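## Task

Take the printed block from whatever closet shelf it sits on and put it on the lowest shelf of that closet, then close the closet doors fully. Both must hold without the robot touching them at the end. The robot must not topple or finish leaning.

## Robot and tools

ROBOT. A TidyBot++: a wheeled base (0.54 m long, 0.50 m wide, 0.38 m tall) on four powered casters, carrying a single seven-joint arm with a two-finger gripper. The shoulder sits 0.12 m ahead of the base centre and 0.68 m above the floor. Cameras are base_camera (fixed on the base, 644x364 pinhole) and wrist_camera (on the hand, looking along it, 644x476 fisheye). The arm begins folded with the hand pointing down, reaching up to 0.08 m past the base front.

FRAMES. Base frame: origin on the floor below the base centre, x forward, y left, z up. hand_pose is reported in this frame and marks the point between the finger pads; its z axis runs out along the fingers and its y axis is the closing direction. The odometry frame is the base frame where the scene began; base_odometry heading is positive to the left, within -3.142 to 3.142, and drifts a few centimetres and degrees over many moves (wheel slip counts as travel). base_tilt is in degrees, positive when leaning forward or right.

execute_actions(actions, cameras). actions is a list holding zero or one action; an empty list only reports state and images. An action may contain:
- base: exactly one relative move from where the base last measured itself. translate_m: metres straight ahead (+ forward), -2 to 2. strafe_m: metres sideways (+ left), -2 to 2. rotate_rad: radians turning in place (+ counter-clockwise from above), -6.3 to 6.3.
- joints: absolute targets in radians by name. joint_1_rad any angle (swings whole arm about vertical; + is clockwise from above, opposite to rotate_rad). joint_2_rad shoulder -2.249 to 2.249. joint_3_rad any angle. joint_4_rad elbow -2.579 to 2.579. joint_5_rad any angle. joint_6_rad wrist -2.099 to 2.099. joint_7_rad any angle (hand roll; at 1.57 with hand down the fingers open left/right). gripper_pos 0 (open, ~85 mm gap) to 1 (closed, squeezing ~100 N per finger). Unbounded joints go the short way, so turn more than half a revolution in several steps.
- speeds: optional caps for this action only, translate_m and strafe_m 0.05 to 0.5 m/s, rotate_rad 0.1 to 1.57 rad/s (defaults are the maxima).
Base and joint motions start together. A base move needing over 8.667 s at its cap is refused; any action ends by 15 s. Unknown keys or out-of-range numbers cause refusal with no motion. cameras: list of base_camera, wrist_camera or all; omitted/null means all, [] means none.

ARM GEOMETRY. With joint_1_rad 0, joint_3_rad 3.14, joint_5_rad 0 the arm moves in the base's x-z plane. Angles from vertical (+ leaning forward): upper arm (0.42 m) = joint_2_rad; forearm (0.31 m) = joint_2_rad - joint_4_rad; hand (0.31 m to hand point) = that minus joint_6_rad. Sum length*sin for forward reach from the shoulder, length*cos for height. A downward-pointing hand reaches at most about 0.94 m high, only near the base. Closed fingertips extend ~20 mm beyond the hand point.

RESULT LINES. base_status and joint_status give how each motion of the last accepted action ended: done, off_target (resting away from target, maybe still pushing), contact_stop or time_out (target dropped, holds in place). For gripper_pos, done at 1 means nothing grasped; off_target means an object stopped the fingers. A stalled base can still report done, so compare odometry and images. joint command not followed plus a cause line means self-collision risk withheld the arm targets; not_followed joints may be retried on later actions until given passable targets. on_its_own lists unrequested motion. motor_effort is percent of max per motor, peak in brackets. ARM HIT means the arm struck itself or the base. MOTOR HOT warns of heat from holding loads; an OVER-TEMPERATURE FAULT makes the arm sag and keys show limit_stop_at_motor_heat (resend). A torque fault freezes arm and gripper for 10 s. The pictures line names the images in order.

OTHER TOOLS. wait(seconds 0 to 10): no new command, returns state and images. zoom_image(camera, region [x0,y0,x1,y1] pixels, at most 504x504) magnifies the latest full image of that camera. read_manual(section "licences") returns licence text only. finished_scene(scene) closes the current scene by its number, irreversibly, and reports success; the next task arrives in its result. Replying with no tool call ends everything.

PRACTICAL POINTS. Friction leaves joints slightly off even when reported done; correct by sending last command + (wanted - read). Held loads make the arm sag; never command a joint to its current reading while holding. The robot keeps its last command while you think. Avoid: arm snagging on something high while the base drives (tipping), sideways shoves on a raised hand, driving the arm into furniture (torque fault), dropping or slamming objects or doors. The block or box must sit freely on the lowest shelf and the closet must stay shut after the robot lets go and backs off; the robot must finish upright.

Each tool is called after "Emit:" as name(argument=value, ...) on one line, values as JSON.

## Session

Emit:
execute_actions(actions=[])

Scene clock: 0.00 s.
base_odometry: x=+0.000 y=+0.000 heading=+0.000 (m, m, rad; odometry frame)
base_tilt: forward=+0.2 right=+0.0 (deg)
base_status: not commanded
joint_positions: joint_1_rad=-0.020 joint_2_rad=-0.387 joint_3_rad=+3.148 joint_4_rad=-2.524 joint_5_rad=+0.055 joint_6_rad=-0.878 joint_7_rad=+1.573 gripper_pos=+0.000
joint_status: not commanded
motor_effort: joint_1_rad=+1 joint_2_rad=-2 joint_3_rad=+1 joint_4_rad=+17 joint_5_rad=+0 joint_6_rad=+3 joint_7_rad=-1 (%)
hand_pose: x=+0.2652 y=-0.0096 z=+0.5943 quat_wxyz=(+0.021, +0.997, +0.025, +0.064) (m; base frame)
pictures: base_camera, wrist_camera
Images, in order (width x height): base_camera 644x364, wrist_camera 644x476.

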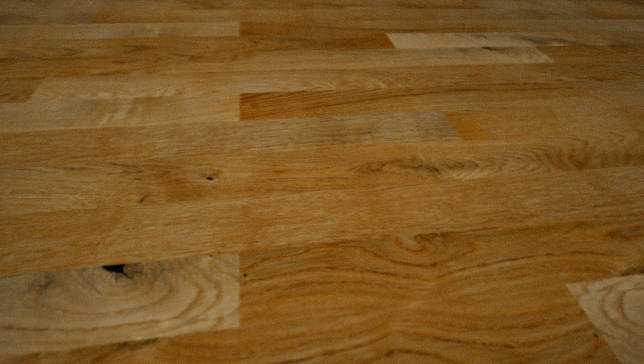

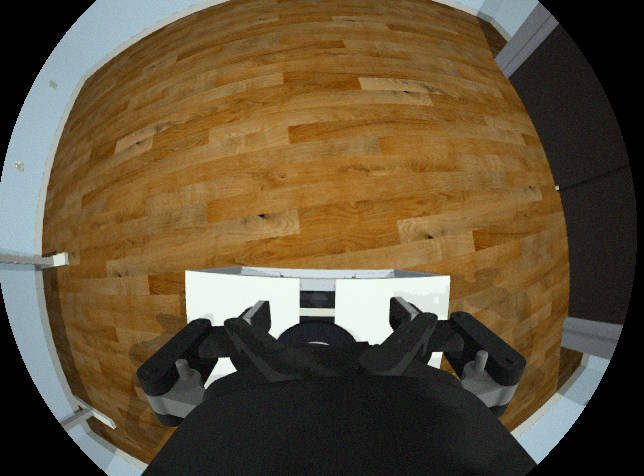

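Emit:
zoom_image(camera="wrist_camera", region=[444, 0, 644, 400])

Emit:
execute_actions(actions=[{"base":{"rotate_rad":-1.57},"joints":{"joint_6_rad":0.5}}])

Region (444, 0, 644, 400) of wrist_camera's 644x476 image, scaled by 1.260.

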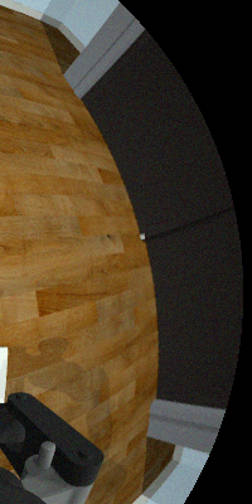

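Scene clock: 10.57 s.
base_odometry: x=+0.000 y=+0.000 heading=-1.570 (m, m, rad; odometry frame)
base_tilt: forward=+0.2 right=+0.0 (deg)
base_status: done
joint_positions: joint_1_rad=-0.020 joint_2_rad=-0.387 joint_3_rad=+3.148 joint_4_rad=-2.524 joint_5_rad=+0.055 joint_6_rad=+0.477 joint_7_rad=+1.573 gripper_pos=+0.000
joint_status: all done
motor_effort: joint_1_rad=+0(1) joint_2_rad=-5(6) joint_3_rad=+1(2) joint_4_rad=+19(18) joint_5_rad=-1(1) joint_6_rad=+9(10) joint_7_rad=-1(1) (%)
hand_pose: x=+0.5352 y=+0.0147 z=+0.8750 quat_wxyz=(+0.002, +0.737, +0.032, +0.675) (m; base frame)
pictures: base_camera, wrist_camera
camera_calibration (this result's frames):
wrist_camera: T_world_to_cam=[[0.0910732, -0.995827, -0.00578782, -0.0162656], [-0.100771, -0.00343357, -0.994904, 0.984148], [0.990732, 0.0911924, -0.100664, -0.302869], [0, 0, 0, 1]] pos_world=[0.400718, 0.0148008, 0.94855]
Images, in order (width x height): base_camera 644x364, wrist_camera 644x476.

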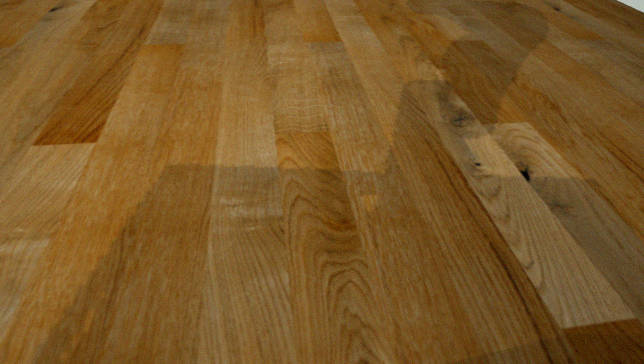

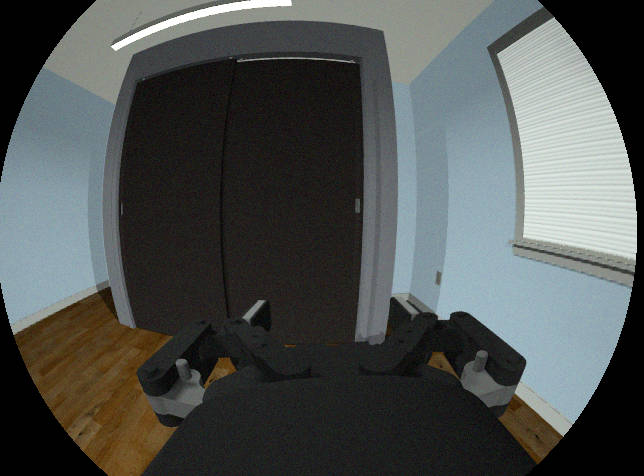

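Emit:
zoom_image(camera="wrist_camera", region=[90, 180, 430, 360])

Emit:
zoom_image(camera="wrist_camera", region=[90, 0, 430, 180])

Region (90, 180, 430, 360) of wrist_camera's 644x476 image, scaled by 1.482; it fills the top 267 rows of this view, and the rest is white.

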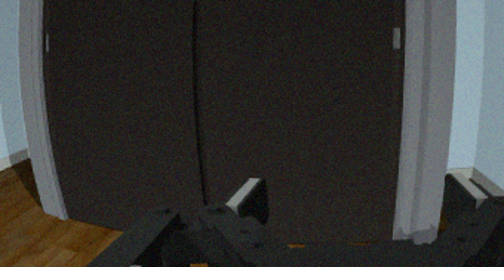

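Region (90, 0, 430, 180) of wrist_camera's 644x476 image, scaled by 1.482; it fills the top 267 rows of this view, and the rest is white.

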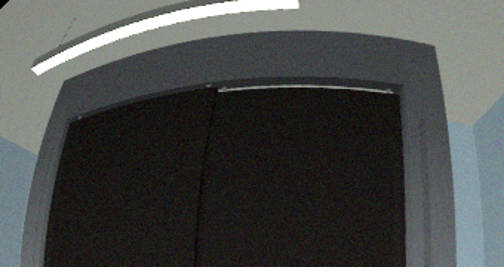

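Emit:
execute_actions(actions=[{"base":{"rotate_rad":0.21}}], cameras=[])

Emit:
execute_actions(actions=[{"base":{"translate_m":0.6}}])

Scene clock: 32.93 s.
base_odometry: x=+0.000 y=+0.000 heading=-1.360 (m, m, rad; odometry frame)
base_tilt: forward=+0.2 right=+0.0 (deg)
base_status: done
joint_positions: joint_1_rad=-0.020 joint_2_rad=-0.387 joint_3_rad=+3.148 joint_4_rad=-2.524 joint_5_rad=+0.055 joint_6_rad=+0.477 joint_7_rad=+1.573 gripper_pos=+0.000
joint_status: not commanded
motor_effort: joint_1_rad=+0(2) joint_2_rad=-5(5) joint_3_rad=+1(2) joint_4_rad=+18(18) joint_5_rad=-1(1) joint_6_rad=+10(9) joint_7_rad=+0(0) (%)
hand_pose: x=+0.5352 y=+0.0148 z=+0.8749 quat_wxyz=(+0.002, +0.737, +0.032, +0.675) (m; base frame)
pictures: none
No camera images: the call's "cameras" was empty. Leave "cameras" out to get every camera's image.

Scene clock: 35.50 s.
base_odometry: x=+0.125 y=-0.587 heading=-1.360 (m, m, rad; odometry frame)
base_tilt: forward=+0.3 right=+0.0 (deg)
base_status: done
joint_positions: joint_1_rad=-0.020 joint_2_rad=-0.387 joint_3_rad=+3.148 joint_4_rad=-2.524 joint_5_rad=+0.055 joint_6_rad=+0.477 joint_7_rad=+1.573 gripper_pos=+0.000
joint_status: not commanded
motor_effort: joint_1_rad=+1(0) joint_2_rad=-5(8) joint_3_rad=+1(1) joint_4_rad=+18(19) joint_5_rad=-1(1) joint_6_rad=+9(10) joint_7_rad=-1(0) (%)
hand_pose: x=+0.5352 y=+0.0148 z=+0.8750 quat_wxyz=(+0.002, +0.737, +0.032, +0.675) (m; base frame)
pictures: base_camera, wrist_camera
camera_calibration (this result's frames):
wrist_camera: T_world_to_cam=[[0.0912665, -0.99581, -0.00570839, -0.0163426], [-0.100762, -0.00353166, -0.994904, 0.984146], [0.990716, 0.0913766, -0.100662, -0.302866], [0, 0, 0, 1]] pos_world=[0.40071, 0.0148765, 0.948551]
Images, in order (width x height): base_camera 644x364, wrist_camera 644x476.

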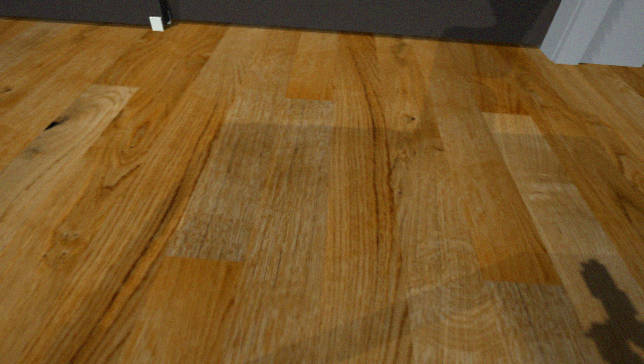

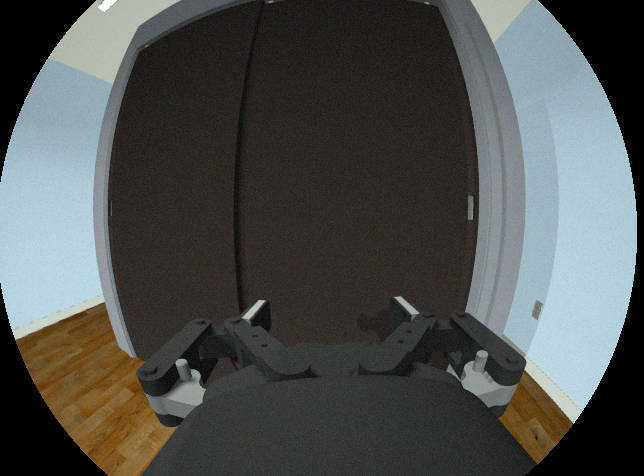

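Emit:
zoom_image(camera="wrist_camera", region=[440, 170, 520, 250])

Emit:
zoom_image(camera="wrist_camera", region=[80, 170, 160, 250])

Emit:
zoom_image(camera="base_camera", region=[110, 0, 230, 60])

Region (440, 170, 520, 250) of wrist_camera's 644x476 image, scaled by 6.300.

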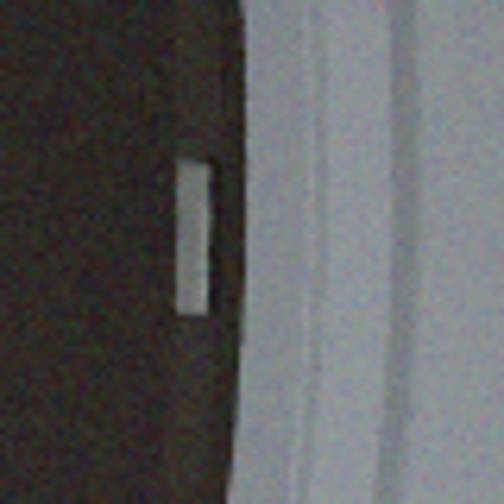

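Region (80, 170, 160, 250) of wrist_camera's 644x476 image, scaled by 6.300.

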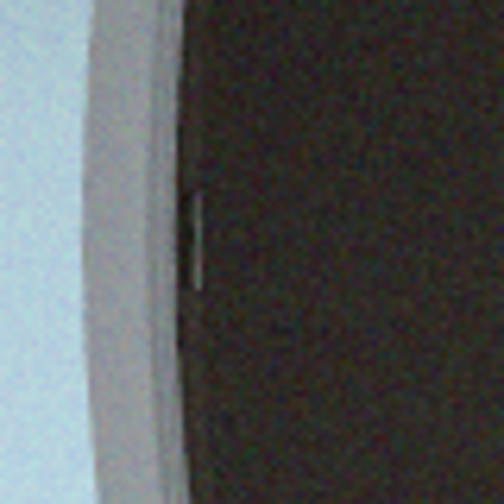

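Region (110, 0, 230, 60) of base_camera's 644x364 image, scaled by 4.200.

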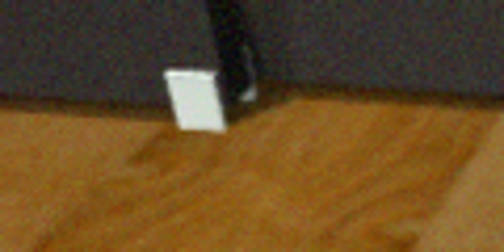

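Emit:
execute_actions(actions=[{"base":{"strafe_m":-0.42},"joints":{"joint_1_rad":0,"joint_2_rad":-0.2,"joint_3_rad":3.14,"joint_4_rad":-2.174,"joint_5_rad":0,"joint_6_rad":0.404}}], cameras=[])

Emit:
execute_actions(actions=[{"base":{"translate_m":0.3}}])

Scene clock: 66.67 s.
base_odometry: x=-0.286 y=-0.675 heading=-1.360 (m, m, rad; odometry frame)
base_tilt: forward=+0.2 right=+0.0 (deg)
base_status: done
joint_positions: joint_1_rad=-0.011 joint_2_rad=-0.218 joint_3_rad=+3.148 joint_4_rad=-2.192 joint_5_rad=+0.033 joint_6_rad=+0.449 joint_7_rad=+1.573 gripper_pos=+0.000
joint_status: all done
motor_effort: joint_1_rad=+0(1) joint_2_rad=-12(13) joint_3_rad=+1(1) joint_4_rad=+20(19) joint_5_rad=-1(1) joint_6_rad=+10(11) joint_7_rad=+0(0) (%)
hand_pose: x=+0.6280 y=+0.0080 z=+0.9836 quat_wxyz=(+0.005, +0.690, +0.018, +0.723) (m; base frame)
pictures: none
No camera images: the call's "cameras" was empty. Leave "cameras" out to get every camera's image.

Scene clock: 68.60 s.
base_odometry: x=-0.223 y=-0.969 heading=-1.360 (m, m, rad; odometry frame)
base_tilt: forward=+0.2 right=+0.0 (deg)
base_status: done
joint_positions: joint_1_rad=-0.011 joint_2_rad=-0.206 joint_3_rad=+3.148 joint_4_rad=-2.190 joint_5_rad=+0.033 joint_6_rad=+0.447 joint_7_rad=+1.573 gripper_pos=+0.000
joint_status: not commanded
motor_effort: joint_1_rad=+0(1) joint_2_rad=-13(15) joint_3_rad=+1(1) joint_4_rad=+20(21) joint_5_rad=-1(1) joint_6_rad=+10(10) joint_7_rad=-1(1) (%)
hand_pose: x=+0.6318 y=+0.0081 z=+0.9778 quat_wxyz=(+0.004, +0.695, +0.018, +0.719) (m; base frame)
pictures: base_camera, wrist_camera
camera_calibration (this result's frames):
wrist_camera: T_world_to_cam=[[0.0714391, -0.997341, -0.0144271, -0.0102608], [0.0217896, 0.016021, -0.999634, 1.02324], [0.997207, 0.0710986, 0.0228762, -0.512349], [0, 0, 0, 1]] pos_world=[0.489355, 0.00980038, 1.03444]
Images, in order (width x height): base_camera 644x364, wrist_camera 644x476.

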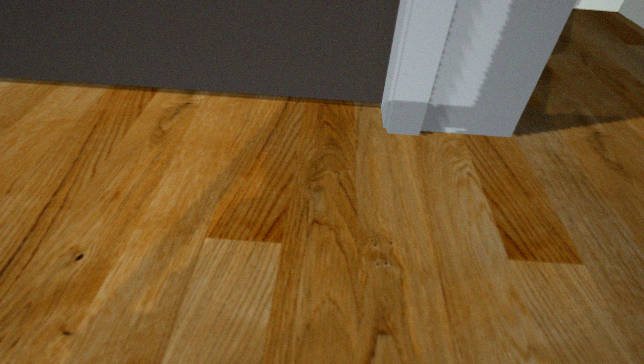

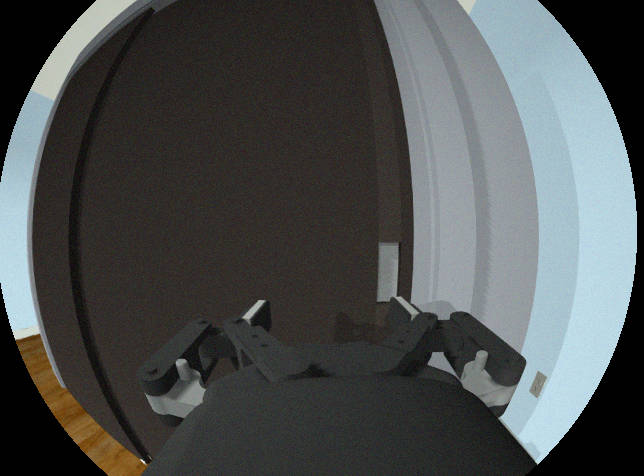

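Emit:
zoom_image(camera="wrist_camera", region=[350, 225, 440, 315])

Region (350, 225, 440, 315) of wrist_camera's 644x476 image, scaled by 5.600.

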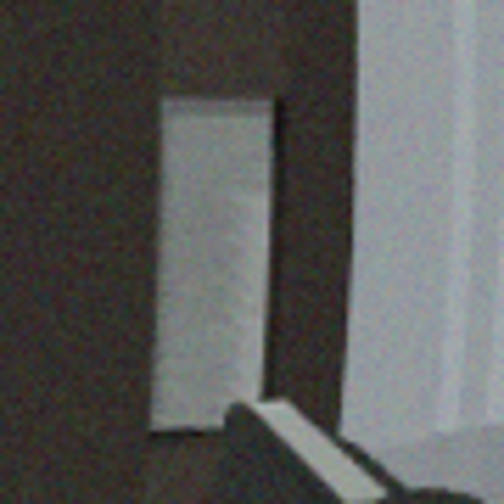

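Emit:
execute_actions(actions=[{"base":{"strafe_m":-0.08},"joints":{"joint_7_rad":3.14,"gripper_pos":1.0}}], cameras=[])

Emit:
execute_actions(actions=[{"base":{"translate_m":0.09}}])

Scene clock: 91.27 s.
base_odometry: x=-0.302 y=-0.986 heading=-1.360 (m, m, rad; odometry frame)
base_tilt: forward=+0.3 right=+0.0 (deg)
base_status: done
joint_positions: joint_1_rad=-0.007 joint_2_rad=-0.206 joint_3_rad=+3.147 joint_4_rad=-2.190 joint_5_rad=+0.033 joint_6_rad=+0.447 joint_7_rad=+3.122 gripper_pos=+0.999
joint_status: all done
motor_effort: joint_1_rad=+0(1) joint_2_rad=-13(14) joint_3_rad=+1(3) joint_4_rad=+19(20) joint_5_rad=-1(1) joint_6_rad=+10(10) joint_7_rad=-1(1) (%)
hand_pose: x=+0.6319 y=+0.0067 z=+0.9778 quat_wxyz=(+0.506, +0.485, +0.498, +0.510) (m; base frame)
pictures: none
No camera images: the call's "cameras" was empty. Leave "cameras" out to get every camera's image.

Scene clock: 92.50 s.
base_odometry: x=-0.283 y=-1.074 heading=-1.360 (m, m, rad; odometry frame)
base_tilt: forward=+0.2 right=+0.0 (deg)
base_status: done
joint_positions: joint_1_rad=-0.007 joint_2_rad=-0.201 joint_3_rad=+3.147 joint_4_rad=-2.189 joint_5_rad=+0.033 joint_6_rad=+0.446 joint_7_rad=+3.122 gripper_pos=+0.999
joint_status: not commanded
motor_effort: joint_1_rad=+0(1) joint_2_rad=-13(16) joint_3_rad=+1(1) joint_4_rad=+20(21) joint_5_rad=-1(1) joint_6_rad=+10(10) joint_7_rad=-1(1) (%)
hand_pose: x=+0.6336 y=+0.0067 z=+0.9752 quat_wxyz=(+0.505, +0.487, +0.499, +0.509) (m; base frame)
pictures: base_camera, wrist_camera
camera_calibration (this result's frames):
wrist_camera: T_world_to_cam=[[0.0244835, -0.0381399, 0.998972, -0.976696], [0.00642141, -0.999245, -0.0383077, 0.0996366], [0.99968, 0.00735272, -0.0242202, -0.469158], [0, 0, 0, 1]] pos_world=[0.49228, 0.0657599, 0.968146]
Images, in order (width x height): base_camera 644x364, wrist_camera 644x476.

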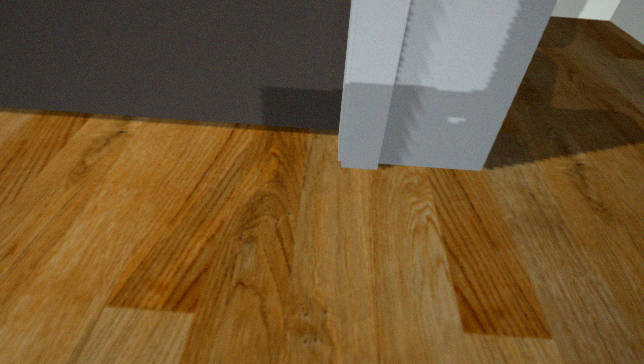

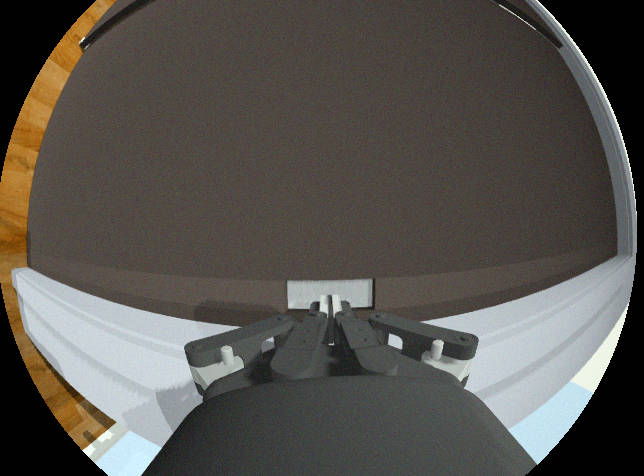

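Emit:
execute_actions(actions=[{"base":{"translate_m":0.045},"speeds":{"translate_m":0.05}}])

Scene clock: 102.53 s.
base_odometry: x=-0.274 y=-1.118 heading=-1.360 (m, m, rad; odometry frame)
base_tilt: forward=+0.2 right=+0.0 (deg)
base_status: done
joint_positions: joint_1_rad=-0.007 joint_2_rad=-0.201 joint_3_rad=+3.147 joint_4_rad=-2.189 joint_5_rad=+0.033 joint_6_rad=+0.446 joint_7_rad=+3.122 gripper_pos=+0.999
joint_status: not commanded
motor_effort: joint_1_rad=+0(0) joint_2_rad=-13(16) joint_3_rad=+1(1) joint_4_rad=+19(21) joint_5_rad=-1(1) joint_6_rad=+10(10) joint_7_rad=-1(1) (%)
hand_pose: x=+0.6336 y=+0.0067 z=+0.9751 quat_wxyz=(+0.505, +0.487, +0.499, +0.509) (m; base frame)
pictures: base_camera, wrist_camera
camera_calibration (this result's frames):
wrist_camera: T_world_to_cam=[[0.0245915, -0.038138, 0.99897, -0.976734], [0.00641456, -0.999245, -0.0383064, 0.0996378], [0.999677, 0.00734996, -0.0243283, -0.469074], [0, 0, 0, 1]] pos_world=[0.492303, 0.0657596, 0.968133]
Images, in order (width x height): base_camera 644x364, wrist_camera 644x476.

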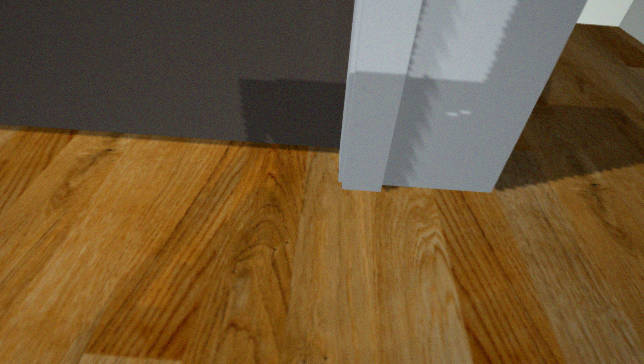

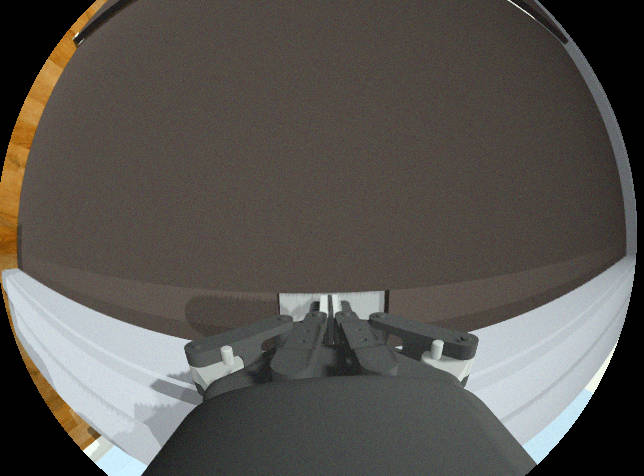

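Emit:
execute_actions(actions=[{"base":{"strafe_m":-0.004},"speeds":{"strafe_m":0.05}}], cameras=[])

Emit:
execute_actions(actions=[{"base":{"translate_m":0.018},"speeds":{"translate_m":0.05}}])

Scene clock: 110.80 s.
base_odometry: x=-0.278 y=-1.119 heading=-1.360 (m, m, rad; odometry frame)
base_tilt: forward=+0.2 right=+0.0 (deg)
base_status: done
joint_positions: joint_1_rad=-0.007 joint_2_rad=-0.201 joint_3_rad=+3.146 joint_4_rad=-2.189 joint_5_rad=+0.033 joint_6_rad=+0.446 joint_7_rad=+3.122 gripper_pos=+0.999
joint_status: not commanded
motor_effort: joint_1_rad=+0(2) joint_2_rad=-13(14) joint_3_rad=+0(3) joint_4_rad=+20(20) joint_5_rad=-1(2) joint_6_rad=+10(10) joint_7_rad=+0(0) (%)
hand_pose: x=+0.6336 y=+0.0068 z=+0.9751 quat_wxyz=(+0.505, +0.487, +0.499, +0.509) (m; base frame)
pictures: none
No camera images: the call's "cameras" was empty. Leave "cameras" out to get every camera's image.

Scene clock: 111.67 s.
base_odometry: x=-0.274 y=-1.136 heading=-1.360 (m, m, rad; odometry frame)
base_tilt: forward=+0.2 right=+0.0 (deg)
base_status: done
joint_positions: joint_1_rad=-0.007 joint_2_rad=-0.202 joint_3_rad=+3.146 joint_4_rad=-2.189 joint_5_rad=+0.033 joint_6_rad=+0.445 joint_7_rad=+3.122 gripper_pos=+0.999
joint_status: not commanded
motor_effort: joint_1_rad=+0(1) joint_2_rad=-13(18) joint_3_rad=+1(2) joint_4_rad=+20(23) joint_5_rad=+0(1) joint_6_rad=+10(11) joint_7_rad=-1(1) (%)
hand_pose: x=+0.6333 y=+0.0068 z=+0.9757 quat_wxyz=(+0.505, +0.486, +0.499, +0.509) (m; base frame)
pictures: base_camera, wrist_camera
camera_calibration (this result's frames):
wrist_camera: T_world_to_cam=[[0.0237941, -0.0382993, 0.998983, -0.976774], [0.00653975, -0.999239, -0.0384648, 0.0998318], [0.999695, 0.00744833, -0.0235255, -0.469547], [0, 0, 0, 1]] pos_world=[0.491993, 0.0658433, 0.968575]
Images, in order (width x height): base_camera 644x364, wrist_camera 644x476.

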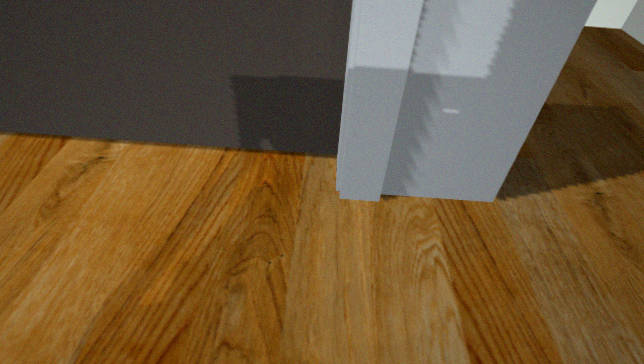

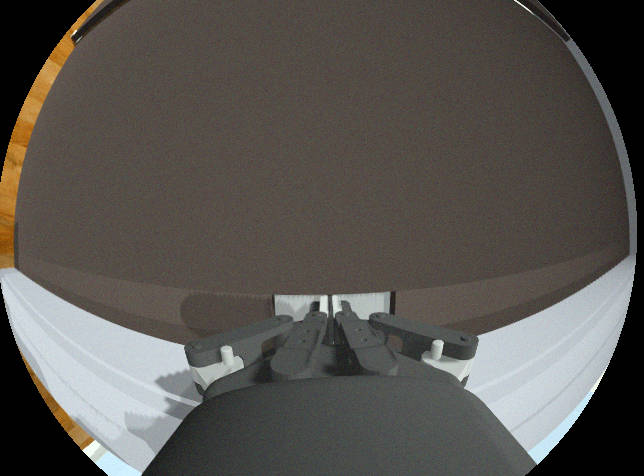

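Emit:
zoom_image(camera="wrist_camera", region=[260, 270, 410, 340])

Region (260, 270, 410, 340) of wrist_camera's 644x476 image, scaled by 3.360; it fills the top 235 rows of this view, and the rest is white.

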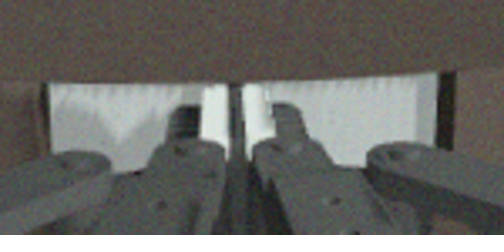

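Emit:
execute_actions(actions=[{"base":{"translate_m":0.012},"speeds":{"translate_m":0.05}}], cameras=["wrist_camera"])

Emit:
zoom_image(camera="wrist_camera", region=[260, 270, 410, 340])

Scene clock: 117.27 s.
base_odometry: x=-0.272 y=-1.148 heading=-1.360 (m, m, rad; odometry frame)
base_tilt: forward=+0.3 right=+0.0 (deg)
base_status: done
joint_positions: joint_1_rad=-0.007 joint_2_rad=-0.230 joint_3_rad=+3.146 joint_4_rad=-2.207 joint_5_rad=+0.033 joint_6_rad=+0.433 joint_7_rad=+3.122 gripper_pos=+0.999
joint_status: not commanded
motor_effort: joint_1_rad=+0(2) joint_2_rad=-6(13) joint_3_rad=+1(2) joint_4_rad=+25(30) joint_5_rad=-1(1) joint_6_rad=+12(13) joint_7_rad=-1(1) (%)
hand_pose: x=+0.6231 y=+0.0067 z=+0.9759 quat_wxyz=(+0.505, +0.487, +0.499, +0.509) (m; base frame)
pictures: wrist_camera
camera_calibration (this result's frames):
wrist_camera: T_world_to_cam=[[0.0248385, -0.0382211, 0.998961, -0.977389], [0.00639293, -0.999242, -0.0383908, 0.0998943], [0.999671, 0.00733985, -0.0245754, -0.458264], [0, 0, 0, 1]] pos_world=[0.481751, 0.0658253, 0.968946]
Images, in order (width x height): wrist_camera 644x476.

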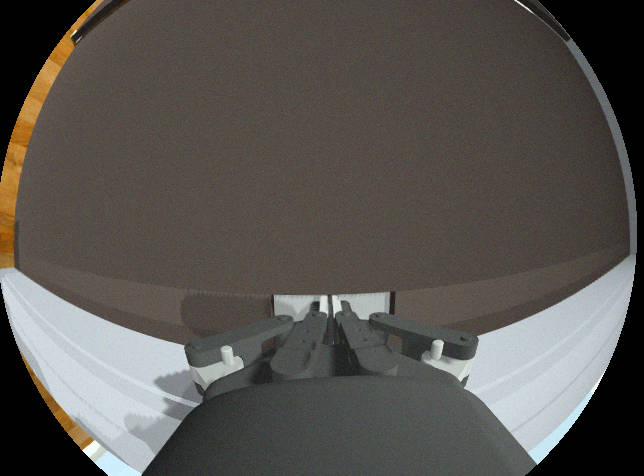

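Region (260, 270, 410, 340) of wrist_camera's 644x476 image, scaled by 3.360; it fills the top 235 rows of this view, and the rest is white.

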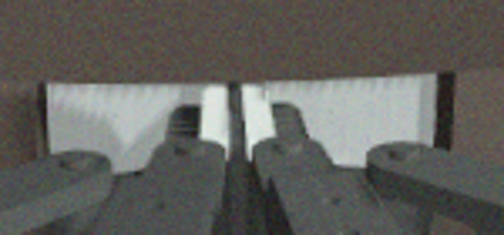

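Emit:
execute_actions(actions=[{"base":{"strafe_m":0.06},"speeds":{"strafe_m":0.05}}])

Scene clock: 121.60 s.
base_odometry: x=-0.213 y=-1.136 heading=-1.360 (m, m, rad; odometry frame)
base_tilt: forward=+0.2 right=+0.0 (deg)
base_status: done
joint_positions: joint_1_rad=+0.021 joint_2_rad=-0.224 joint_3_rad=+3.161 joint_4_rad=-2.201 joint_5_rad=+0.018 joint_6_rad=+0.433 joint_7_rad=+3.122 gripper_pos=+0.999
joint_status: not commanded
motor_effort: joint_1_rad=-2(7) joint_2_rad=-12(12) joint_3_rad=-1(8) joint_4_rad=+21(25) joint_5_rad=+0(2) joint_6_rad=+10(12) joint_7_rad=-1(1) (%)
hand_pose: x=+0.6254 y=-0.0178 z=+0.9766 quat_wxyz=(+0.513, +0.503, +0.483, +0.501) (m; base frame)
pictures: base_camera, wrist_camera
camera_calibration (this result's frames):
wrist_camera: T_world_to_cam=[[0.0223636, -0.0566663, 0.998143, -0.977041], [-0.0420919, -0.99756, -0.0556902, 0.122643], [0.998863, -0.0407683, -0.0246942, -0.460642], [0, 0, 0, 1]] pos_world=[0.487131, 0.048199, 0.970681]
Images, in order (width x height): base_camera 644x364, wrist_camera 644x476.

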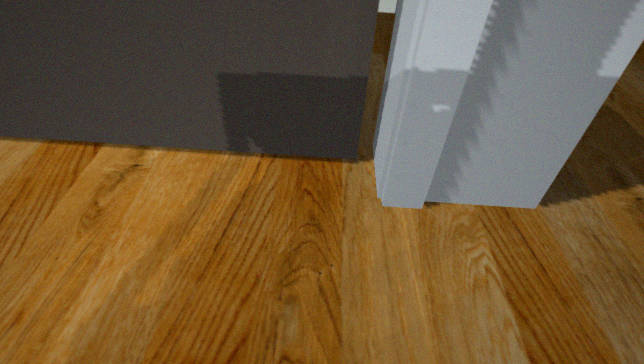

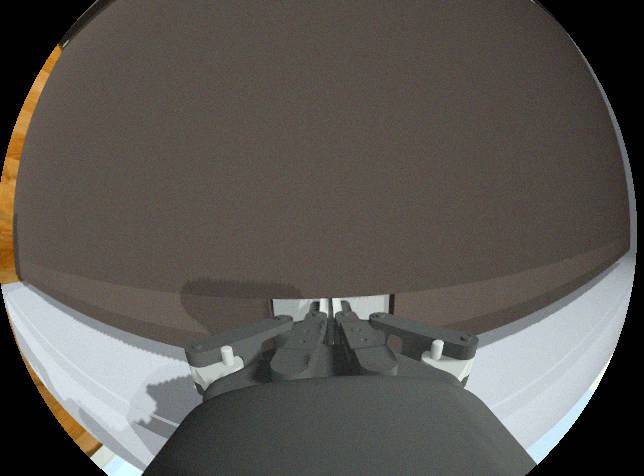

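Emit:
execute_actions(actions=[{"base":{"strafe_m":0.3},"speeds":{"strafe_m":0.08}}])

Scene clock: 129.23 s.
base_odometry: x=+0.081 y=-1.073 heading=-1.360 (m, m, rad; odometry frame)
base_tilt: forward=+0.3 right=+0.0 (deg)
base_status: done
joint_positions: joint_1_rad=+0.023 joint_2_rad=-0.219 joint_3_rad=+3.163 joint_4_rad=-2.195 joint_5_rad=+0.014 joint_6_rad=+0.433 joint_7_rad=+3.122 gripper_pos=+0.999
joint_status: not commanded
motor_effort: joint_1_rad=-1(9) joint_2_rad=-12(13) joint_3_rad=-1(10) joint_4_rad=+19(22) joint_5_rad=+0(2) joint_6_rad=+10(11) joint_7_rad=-1(1) (%)
hand_pose: x=+0.6275 y=-0.0207 z=+0.9770 quat_wxyz=(+0.514, +0.505, +0.481, +0.500) (m; base frame)
pictures: base_camera, wrist_camera
camera_calibration (this result's frames):
wrist_camera: T_world_to_cam=[[0.0219289, -0.0606626, 0.997917, -0.977297], [-0.0479964, -0.99707, -0.0595565, 0.127349], [0.998607, -0.0465904, -0.0247763, -0.462696], [0, 0, 0, 1]] pos_world=[0.489595, 0.0461334, 0.971383]
Images, in order (width x height): base_camera 644x364, wrist_camera 644x476.

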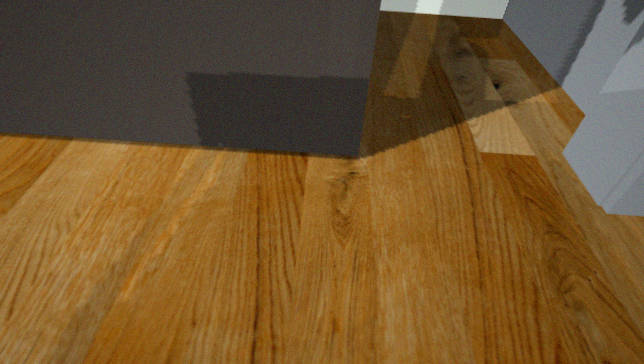

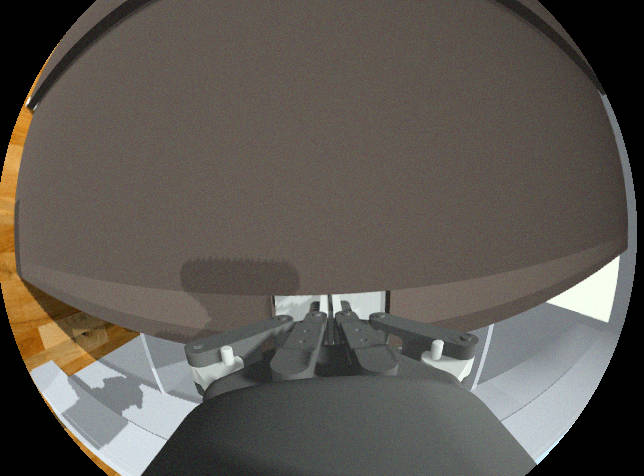

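Emit:
execute_actions(actions=[{"base":{"translate_m":0.005},"speeds":{"translate_m":0.05}}], cameras=[])

Emit:
execute_actions(actions=[{"base":{"strafe_m":0.36},"speeds":{"strafe_m":0.1}}])

Scene clock: 134.57 s.
base_odometry: x=+0.082 y=-1.078 heading=-1.360 (m, m, rad; odometry frame)
base_tilt: forward=+0.3 right=+0.0 (deg)
base_status: done
joint_positions: joint_1_rad=+0.023 joint_2_rad=-0.215 joint_3_rad=+3.163 joint_4_rad=-2.193 joint_5_rad=+0.014 joint_6_rad=+0.433 joint_7_rad=+3.122 gripper_pos=+0.999
joint_status: not commanded
motor_effort: joint_1_rad=-3(4) joint_2_rad=-13(17) joint_3_rad=-3(4) joint_4_rad=+20(21) joint_5_rad=+0(0) joint_6_rad=+10(10) joint_7_rad=-1(0) (%)
hand_pose: x=+0.6287 y=-0.0207 z=+0.9765 quat_wxyz=(+0.513, +0.506, +0.481, +0.500) (m; base frame)
pictures: none
No camera images: the call's "cameras" was empty. Leave "cameras" out to get every camera's image.

Scene clock: 138.73 s.
base_odometry: x=+0.434 y=-1.003 heading=-1.361 (m, m, rad; odometry frame)
base_tilt: forward=+0.3 right=-0.1 (deg)
base_status: done
joint_positions: joint_1_rad=+0.011 joint_2_rad=-0.215 joint_3_rad=+3.147 joint_4_rad=-2.193 joint_5_rad=+0.013 joint_6_rad=+0.433 joint_7_rad=+3.122 gripper_pos=+0.999
joint_status: not commanded
motor_effort: joint_1_rad=+0(9) joint_2_rad=-12(14) joint_3_rad=+1(10) joint_4_rad=+19(21) joint_5_rad=-1(3) joint_6_rad=+10(10) joint_7_rad=-1(2) (%)
hand_pose: x=+0.6292 y=-0.0058 z=+0.9763 quat_wxyz=(+0.507, +0.499, +0.488, +0.506) (m; base frame)
pictures: base_camera, wrist_camera
camera_calibration (this result's frames):
wrist_camera: T_world_to_cam=[[0.025411, -0.0578645, 0.998001, -0.977934], [-0.0209819, -0.998134, -0.057338, 0.123105], [0.999457, -0.0194829, -0.0265777, -0.462349], [0, 0, 0, 1]] pos_world=[0.489531, 0.0572801, 0.970749]
Images, in order (width x height): base_camera 644x364, wrist_camera 644x476.

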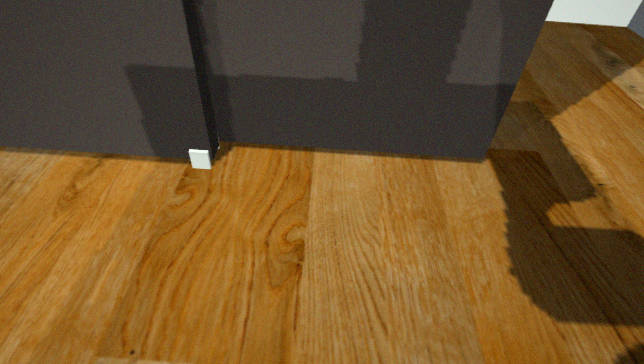

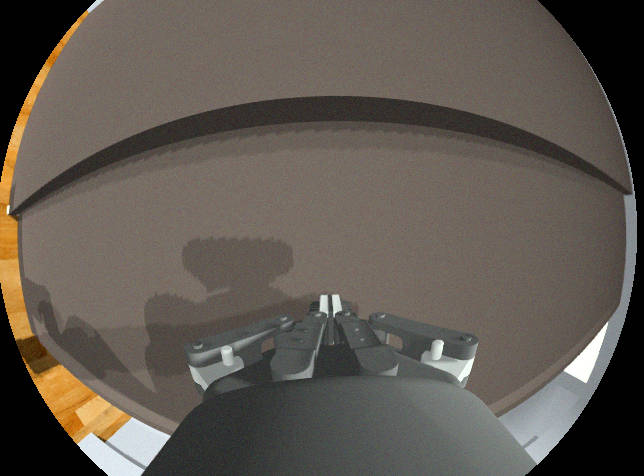

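Emit:
execute_actions(actions=[{"base":{"translate_m":-0.06},"joints":{"joint_1_rad":0,"joint_3_rad":3.14,"joint_5_rad":0}}], cameras=[])

Emit:
execute_actions(actions=[{"base":{"strafe_m":-0.33}}])

Scene clock: 146.97 s.
base_odometry: x=+0.422 y=-0.944 heading=-1.361 (m, m, rad; odometry frame)
base_tilt: forward=+0.2 right=+0.0 (deg)
base_status: done
joint_positions: joint_1_rad=+0.011 joint_2_rad=-0.211 joint_3_rad=+3.147 joint_4_rad=-2.192 joint_5_rad=+0.013 joint_6_rad=+0.433 joint_7_rad=+3.122 gripper_pos=+0.999
joint_status: all done
motor_effort: joint_1_rad=+0(1) joint_2_rad=-12(15) joint_3_rad=+1(1) joint_4_rad=+19(21) joint_5_rad=-1(1) joint_6_rad=+10(10) joint_7_rad=-1(1) (%)
hand_pose: x=+0.6303 y=-0.0058 z=+0.9749 quat_wxyz=(+0.506, +0.499, +0.489, +0.505) (m; base frame)
pictures: none
No camera images: the call's "cameras" was empty. Leave "cameras" out to get every camera's image.

Scene clock: 148.97 s.
base_odometry: x=+0.099 y=-1.013 heading=-1.361 (m, m, rad; odometry frame)
base_tilt: forward=+0.2 right=+0.0 (deg)
base_status: done
joint_positions: joint_1_rad=+0.011 joint_2_rad=-0.211 joint_3_rad=+3.146 joint_4_rad=-2.192 joint_5_rad=+0.013 joint_6_rad=+0.433 joint_7_rad=+3.122 gripper_pos=+0.999
joint_status: not commanded
motor_effort: joint_1_rad=+0(1) joint_2_rad=-13(13) joint_3_rad=+1(3) joint_4_rad=+20(20) joint_5_rad=-1(1) joint_6_rad=+10(10) joint_7_rad=-1(1) (%)
hand_pose: x=+0.6303 y=-0.0050 z=+0.9750 quat_wxyz=(+0.506, +0.499, +0.489, +0.506) (m; base frame)
pictures: base_camera, wrist_camera
camera_calibration (this result's frames):
wrist_camera: T_world_to_cam=[[0.0280887, -0.0576864, 0.99794, -0.978283], [-0.0197374, -0.998171, -0.0571442, 0.12283], [0.999411, -0.0180916, -0.0291759, -0.46087], [0, 0, 0, 1]] pos_world=[0.490501, 0.0578339, 0.96984]
Images, in order (width x height): base_camera 644x364, wrist_camera 644x476.

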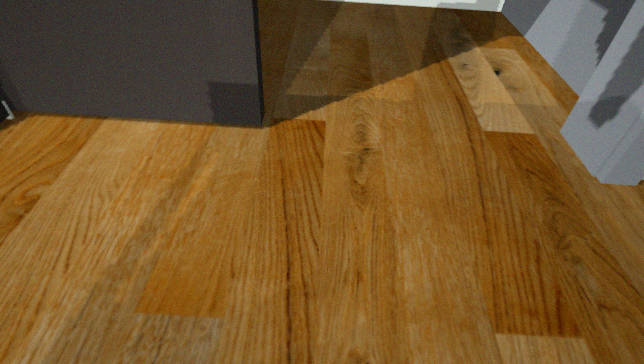

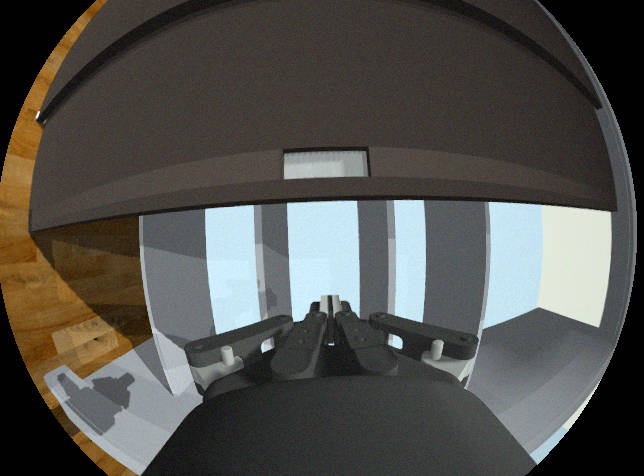

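Emit:
execute_actions(actions=[{"base":{"translate_m":0.12},"speeds":{"translate_m":0.15}}], cameras=["wrist_camera"])

Emit:
execute_actions(actions=[{"base":{"strafe_m":0.40},"speeds":{"strafe_m":0.12}}])

Scene clock: 156.77 s.
base_odometry: x=+0.123 y=-1.130 heading=-1.361 (m, m, rad; odometry frame)
base_tilt: forward=+0.3 right=-0.1 (deg)
base_status: done
joint_positions: joint_1_rad=+0.011 joint_2_rad=-0.208 joint_3_rad=+3.146 joint_4_rad=-2.192 joint_5_rad=+0.013 joint_6_rad=+0.433 joint_7_rad=+3.122 gripper_pos=+0.999
joint_status: not commanded
motor_effort: joint_1_rad=+0(0) joint_2_rad=-13(15) joint_3_rad=+1(1) joint_4_rad=+20(20) joint_5_rad=-1(1) joint_6_rad=+10(10) joint_7_rad=-1(2) (%)
hand_pose: x=+0.6313 y=-0.0050 z=+0.9737 quat_wxyz=(+0.505, +0.500, +0.490, +0.505) (m; base frame)
pictures: wrist_camera
camera_calibration (this result's frames):
wrist_camera: T_world_to_cam=[[0.0307338, -0.0577114, 0.99786, -0.978599], [-0.0198894, -0.998169, -0.0571167, 0.122833], [0.99933, -0.0180914, -0.0318254, -0.459281], [0, 0, 0, 1]] pos_world=[0.491492, 0.0578229, 0.968904]
Images, in order (width x height): wrist_camera 644x476.

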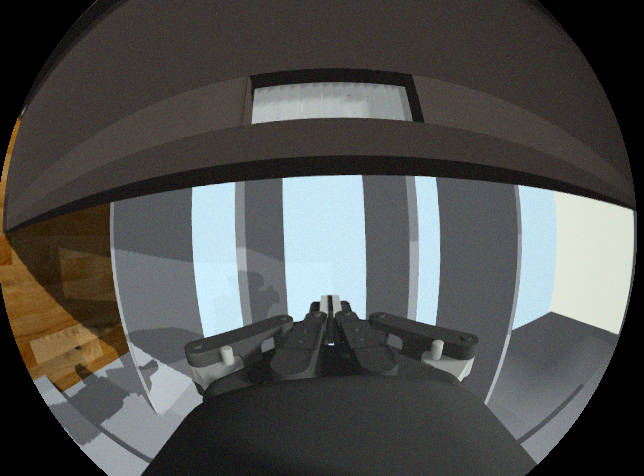

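Scene clock: 160.83 s.
base_odometry: x=+0.515 y=-1.047 heading=-1.361 (m, m, rad; odometry frame)
base_tilt: forward=+0.2 right=+0.0 (deg)
base_status: done
joint_positions: joint_1_rad=+0.014 joint_2_rad=-0.208 joint_3_rad=+3.152 joint_4_rad=-2.190 joint_5_rad=+0.012 joint_6_rad=+0.433 joint_7_rad=+3.122 gripper_pos=+0.999
joint_status: not commanded
motor_effort: joint_1_rad=+0(10) joint_2_rad=-12(14) joint_3_rad=+1(11) joint_4_rad=+20(23) joint_5_rad=+0(2) joint_6_rad=+10(11) joint_7_rad=+0(2) (%)
hand_pose: x=+0.6316 y=-0.0102 z=+0.9745 quat_wxyz=(+0.507, +0.502, +0.487, +0.503) (m; base frame)
pictures: base_camera, wrist_camera
camera_calibration (this result's frames):
wrist_camera: T_world_to_cam=[[0.0288812, -0.059606, 0.997804, -0.978522], [-0.0291994, -0.997845, -0.0587633, 0.125227], [0.999156, -0.0274382, -0.0305594, -0.460906], [0, 0, 0, 1]] pos_world=[0.492435, 0.0539852, 0.969647]
Images, in order (width x height): base_camera 644x364, wrist_camera 644x476.

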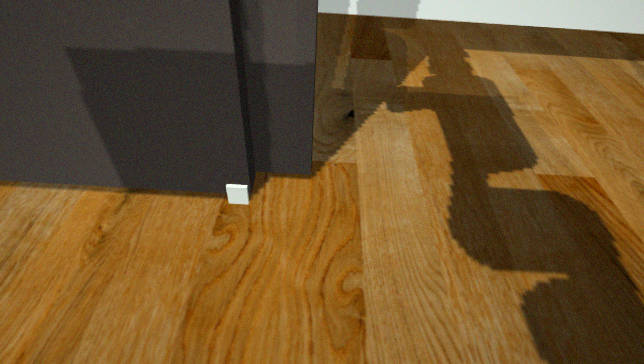

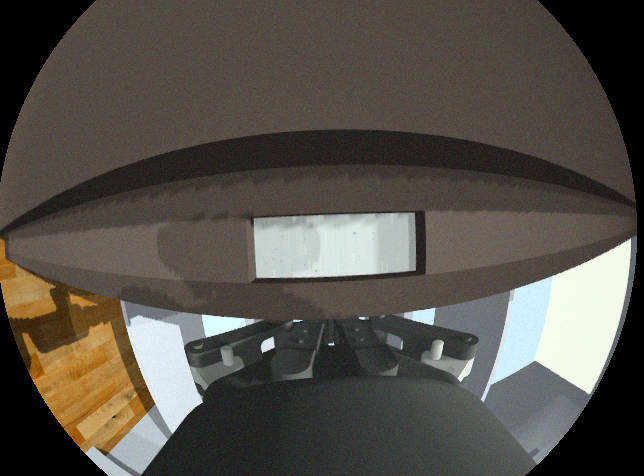

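Emit:
execute_actions(actions=[{"base":{"strafe_m":-0.02},"speeds":{"strafe_m":0.1}}], cameras=[])

Emit:
execute_actions(actions=[{"base":{"translate_m":-0.2}}], cameras=[])

Emit:
execute_actions(actions=[{"base":{"strafe_m":-0.35},"joints":{"joint_7_rad":1.57}}])

Scene clock: 165.87 s.
base_odometry: x=+0.495 y=-1.052 heading=-1.361 (m, m, rad; odometry frame)
base_tilt: forward=+0.2 right=+0.0 (deg)
base_status: done
joint_positions: joint_1_rad=+0.011 joint_2_rad=-0.208 joint_3_rad=+3.147 joint_4_rad=-2.190 joint_5_rad=+0.012 joint_6_rad=+0.433 joint_7_rad=+3.122 gripper_pos=+0.999
joint_status: not commanded
motor_effort: joint_1_rad=+0(1) joint_2_rad=-13(13) joint_3_rad=+1(3) joint_4_rad=+20(20) joint_5_rad=-1(1) joint_6_rad=+10(10) joint_7_rad=+0(1) (%)
hand_pose: x=+0.6316 y=-0.0060 z=+0.9745 quat_wxyz=(+0.506, +0.500, +0.489, +0.505) (m; base frame)
pictures: none
No camera images: the call's "cameras" was empty. Leave "cameras" out to get every camera's image.

Scene clock: 167.50 s.
base_odometry: x=+0.454 y=-0.856 heading=-1.361 (m, m, rad; odometry frame)
base_tilt: forward=+0.2 right=+0.0 (deg)
base_status: done
joint_positions: joint_1_rad=+0.011 joint_2_rad=-0.208 joint_3_rad=+3.147 joint_4_rad=-2.190 joint_5_rad=+0.012 joint_6_rad=+0.433 joint_7_rad=+3.122 gripper_pos=+0.999
joint_status: not commanded
motor_effort: joint_1_rad=+1(1) joint_2_rad=-13(16) joint_3_rad=+1(2) joint_4_rad=+20(21) joint_5_rad=-1(0) joint_6_rad=+10(10) joint_7_rad=+0(1) (%)
hand_pose: x=+0.6316 y=-0.0060 z=+0.9748 quat_wxyz=(+0.506, +0.500, +0.489, +0.505) (m; base frame)
pictures: none
No camera images: the call's "cameras" was empty. Leave "cameras" out to get every camera's image.

Scene clock: 169.53 s.
base_odometry: x=+0.111 y=-0.928 heading=-1.362 (m, m, rad; odometry frame)
base_tilt: forward=+0.2 right=+0.0 (deg)
base_status: done
joint_positions: joint_1_rad=+0.011 joint_2_rad=-0.208 joint_3_rad=+3.146 joint_4_rad=-2.190 joint_5_rad=+0.012 joint_6_rad=+0.433 joint_7_rad=+1.588 gripper_pos=+0.999
joint_status: all done
motor_effort: joint_1_rad=+0(1) joint_2_rad=-13(13) joint_3_rad=+1(2) joint_4_rad=+20(20) joint_5_rad=-1(1) joint_6_rad=+10(10) joint_7_rad=+0(1) (%)
hand_pose: x=+0.6316 y=-0.0052 z=+0.9748 quat_wxyz=(+0.014, +0.699, +0.006, +0.715) (m; base frame)
pictures: base_camera, wrist_camera
camera_calibration (this result's frames):
wrist_camera: T_world_to_cam=[[0.0416857, -0.998946, -0.0192294, -0.0000772369], [0.0110391, 0.0197055, -0.999745, 1.02737], [0.99907, 0.0414628, 0.0118489, -0.501683], [0, 0, 0, 1]] pos_world=[0.489879, 0.000479274, 1.03305]
Images, in order (width x height): base_camera 644x364, wrist_camera 644x476.

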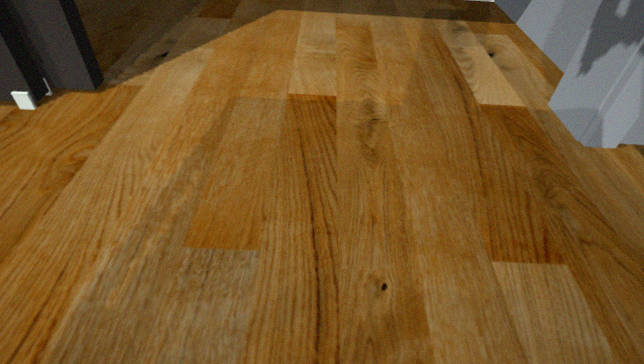

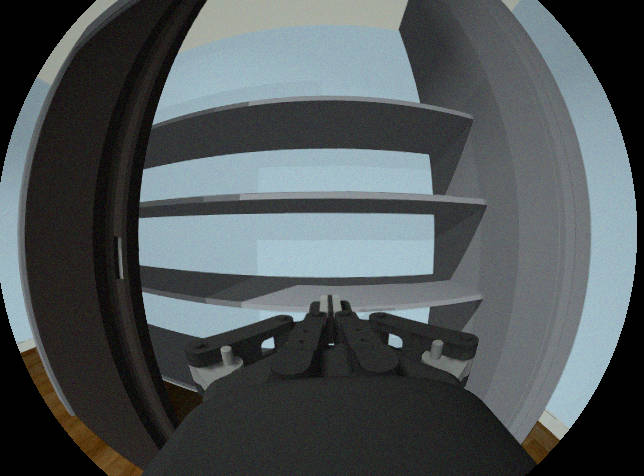

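Emit:
execute_actions(actions=[{"base":{"translate_m":0.35},"joints":{"joint_1_rad":-0.3}}])

Scene clock: 183.70 s.
base_odometry: x=+0.184 y=-1.271 heading=-1.363 (m, m, rad; odometry frame)
base_tilt: forward=+0.3 right=+0.0 (deg)
base_status: done
joint_positions: joint_1_rad=-0.287 joint_2_rad=-0.202 joint_3_rad=+3.144 joint_4_rad=-2.189 joint_5_rad=+0.012 joint_6_rad=+0.433 joint_7_rad=+1.588 gripper_pos=+0.999
joint_status: all done
motor_effort: joint_1_rad=+1(2) joint_2_rad=-13(16) joint_3_rad=+1(2) joint_4_rad=+19(21) joint_5_rad=-1(1) joint_6_rad=+10(10) joint_7_rad=-1(0) (%)
hand_pose: x=+0.6119 y=+0.1468 z=+0.9723 quat_wxyz=(-0.093, +0.692, +0.111, +0.707) (m; base frame)
pictures: base_camera, wrist_camera
camera_calibration (this result's frames):
wrist_camera: T_world_to_cam=[[0.33429, -0.942278, -0.0190496, -0.0350333], [0.000134932, 0.0202603, -0.999795, 1.02875], [0.94247, 0.334219, 0.00689997, -0.491826], [0, 0, 0, 1]] pos_world=[0.475104, 0.110524, 1.03127]
Images, in order (width x height): base_camera 644x364, wrist_camera 644x476.

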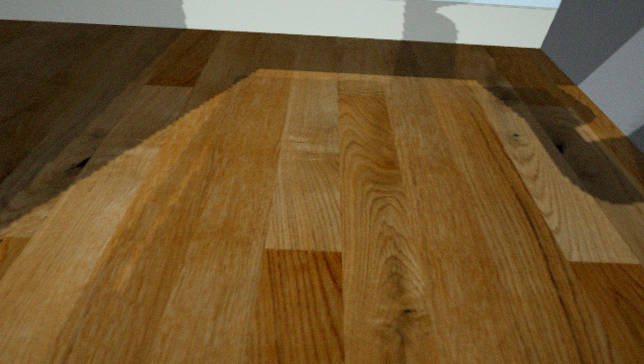

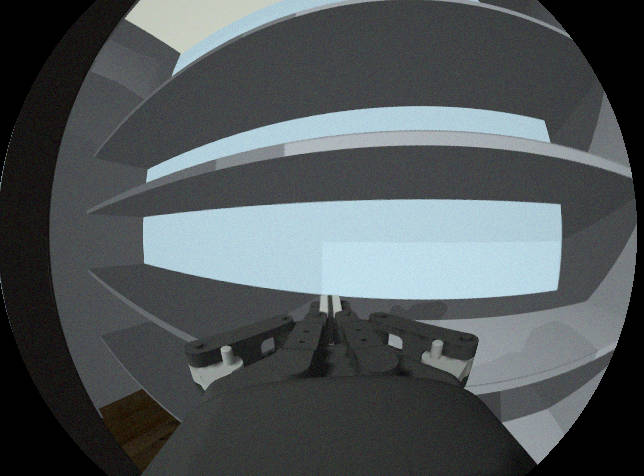

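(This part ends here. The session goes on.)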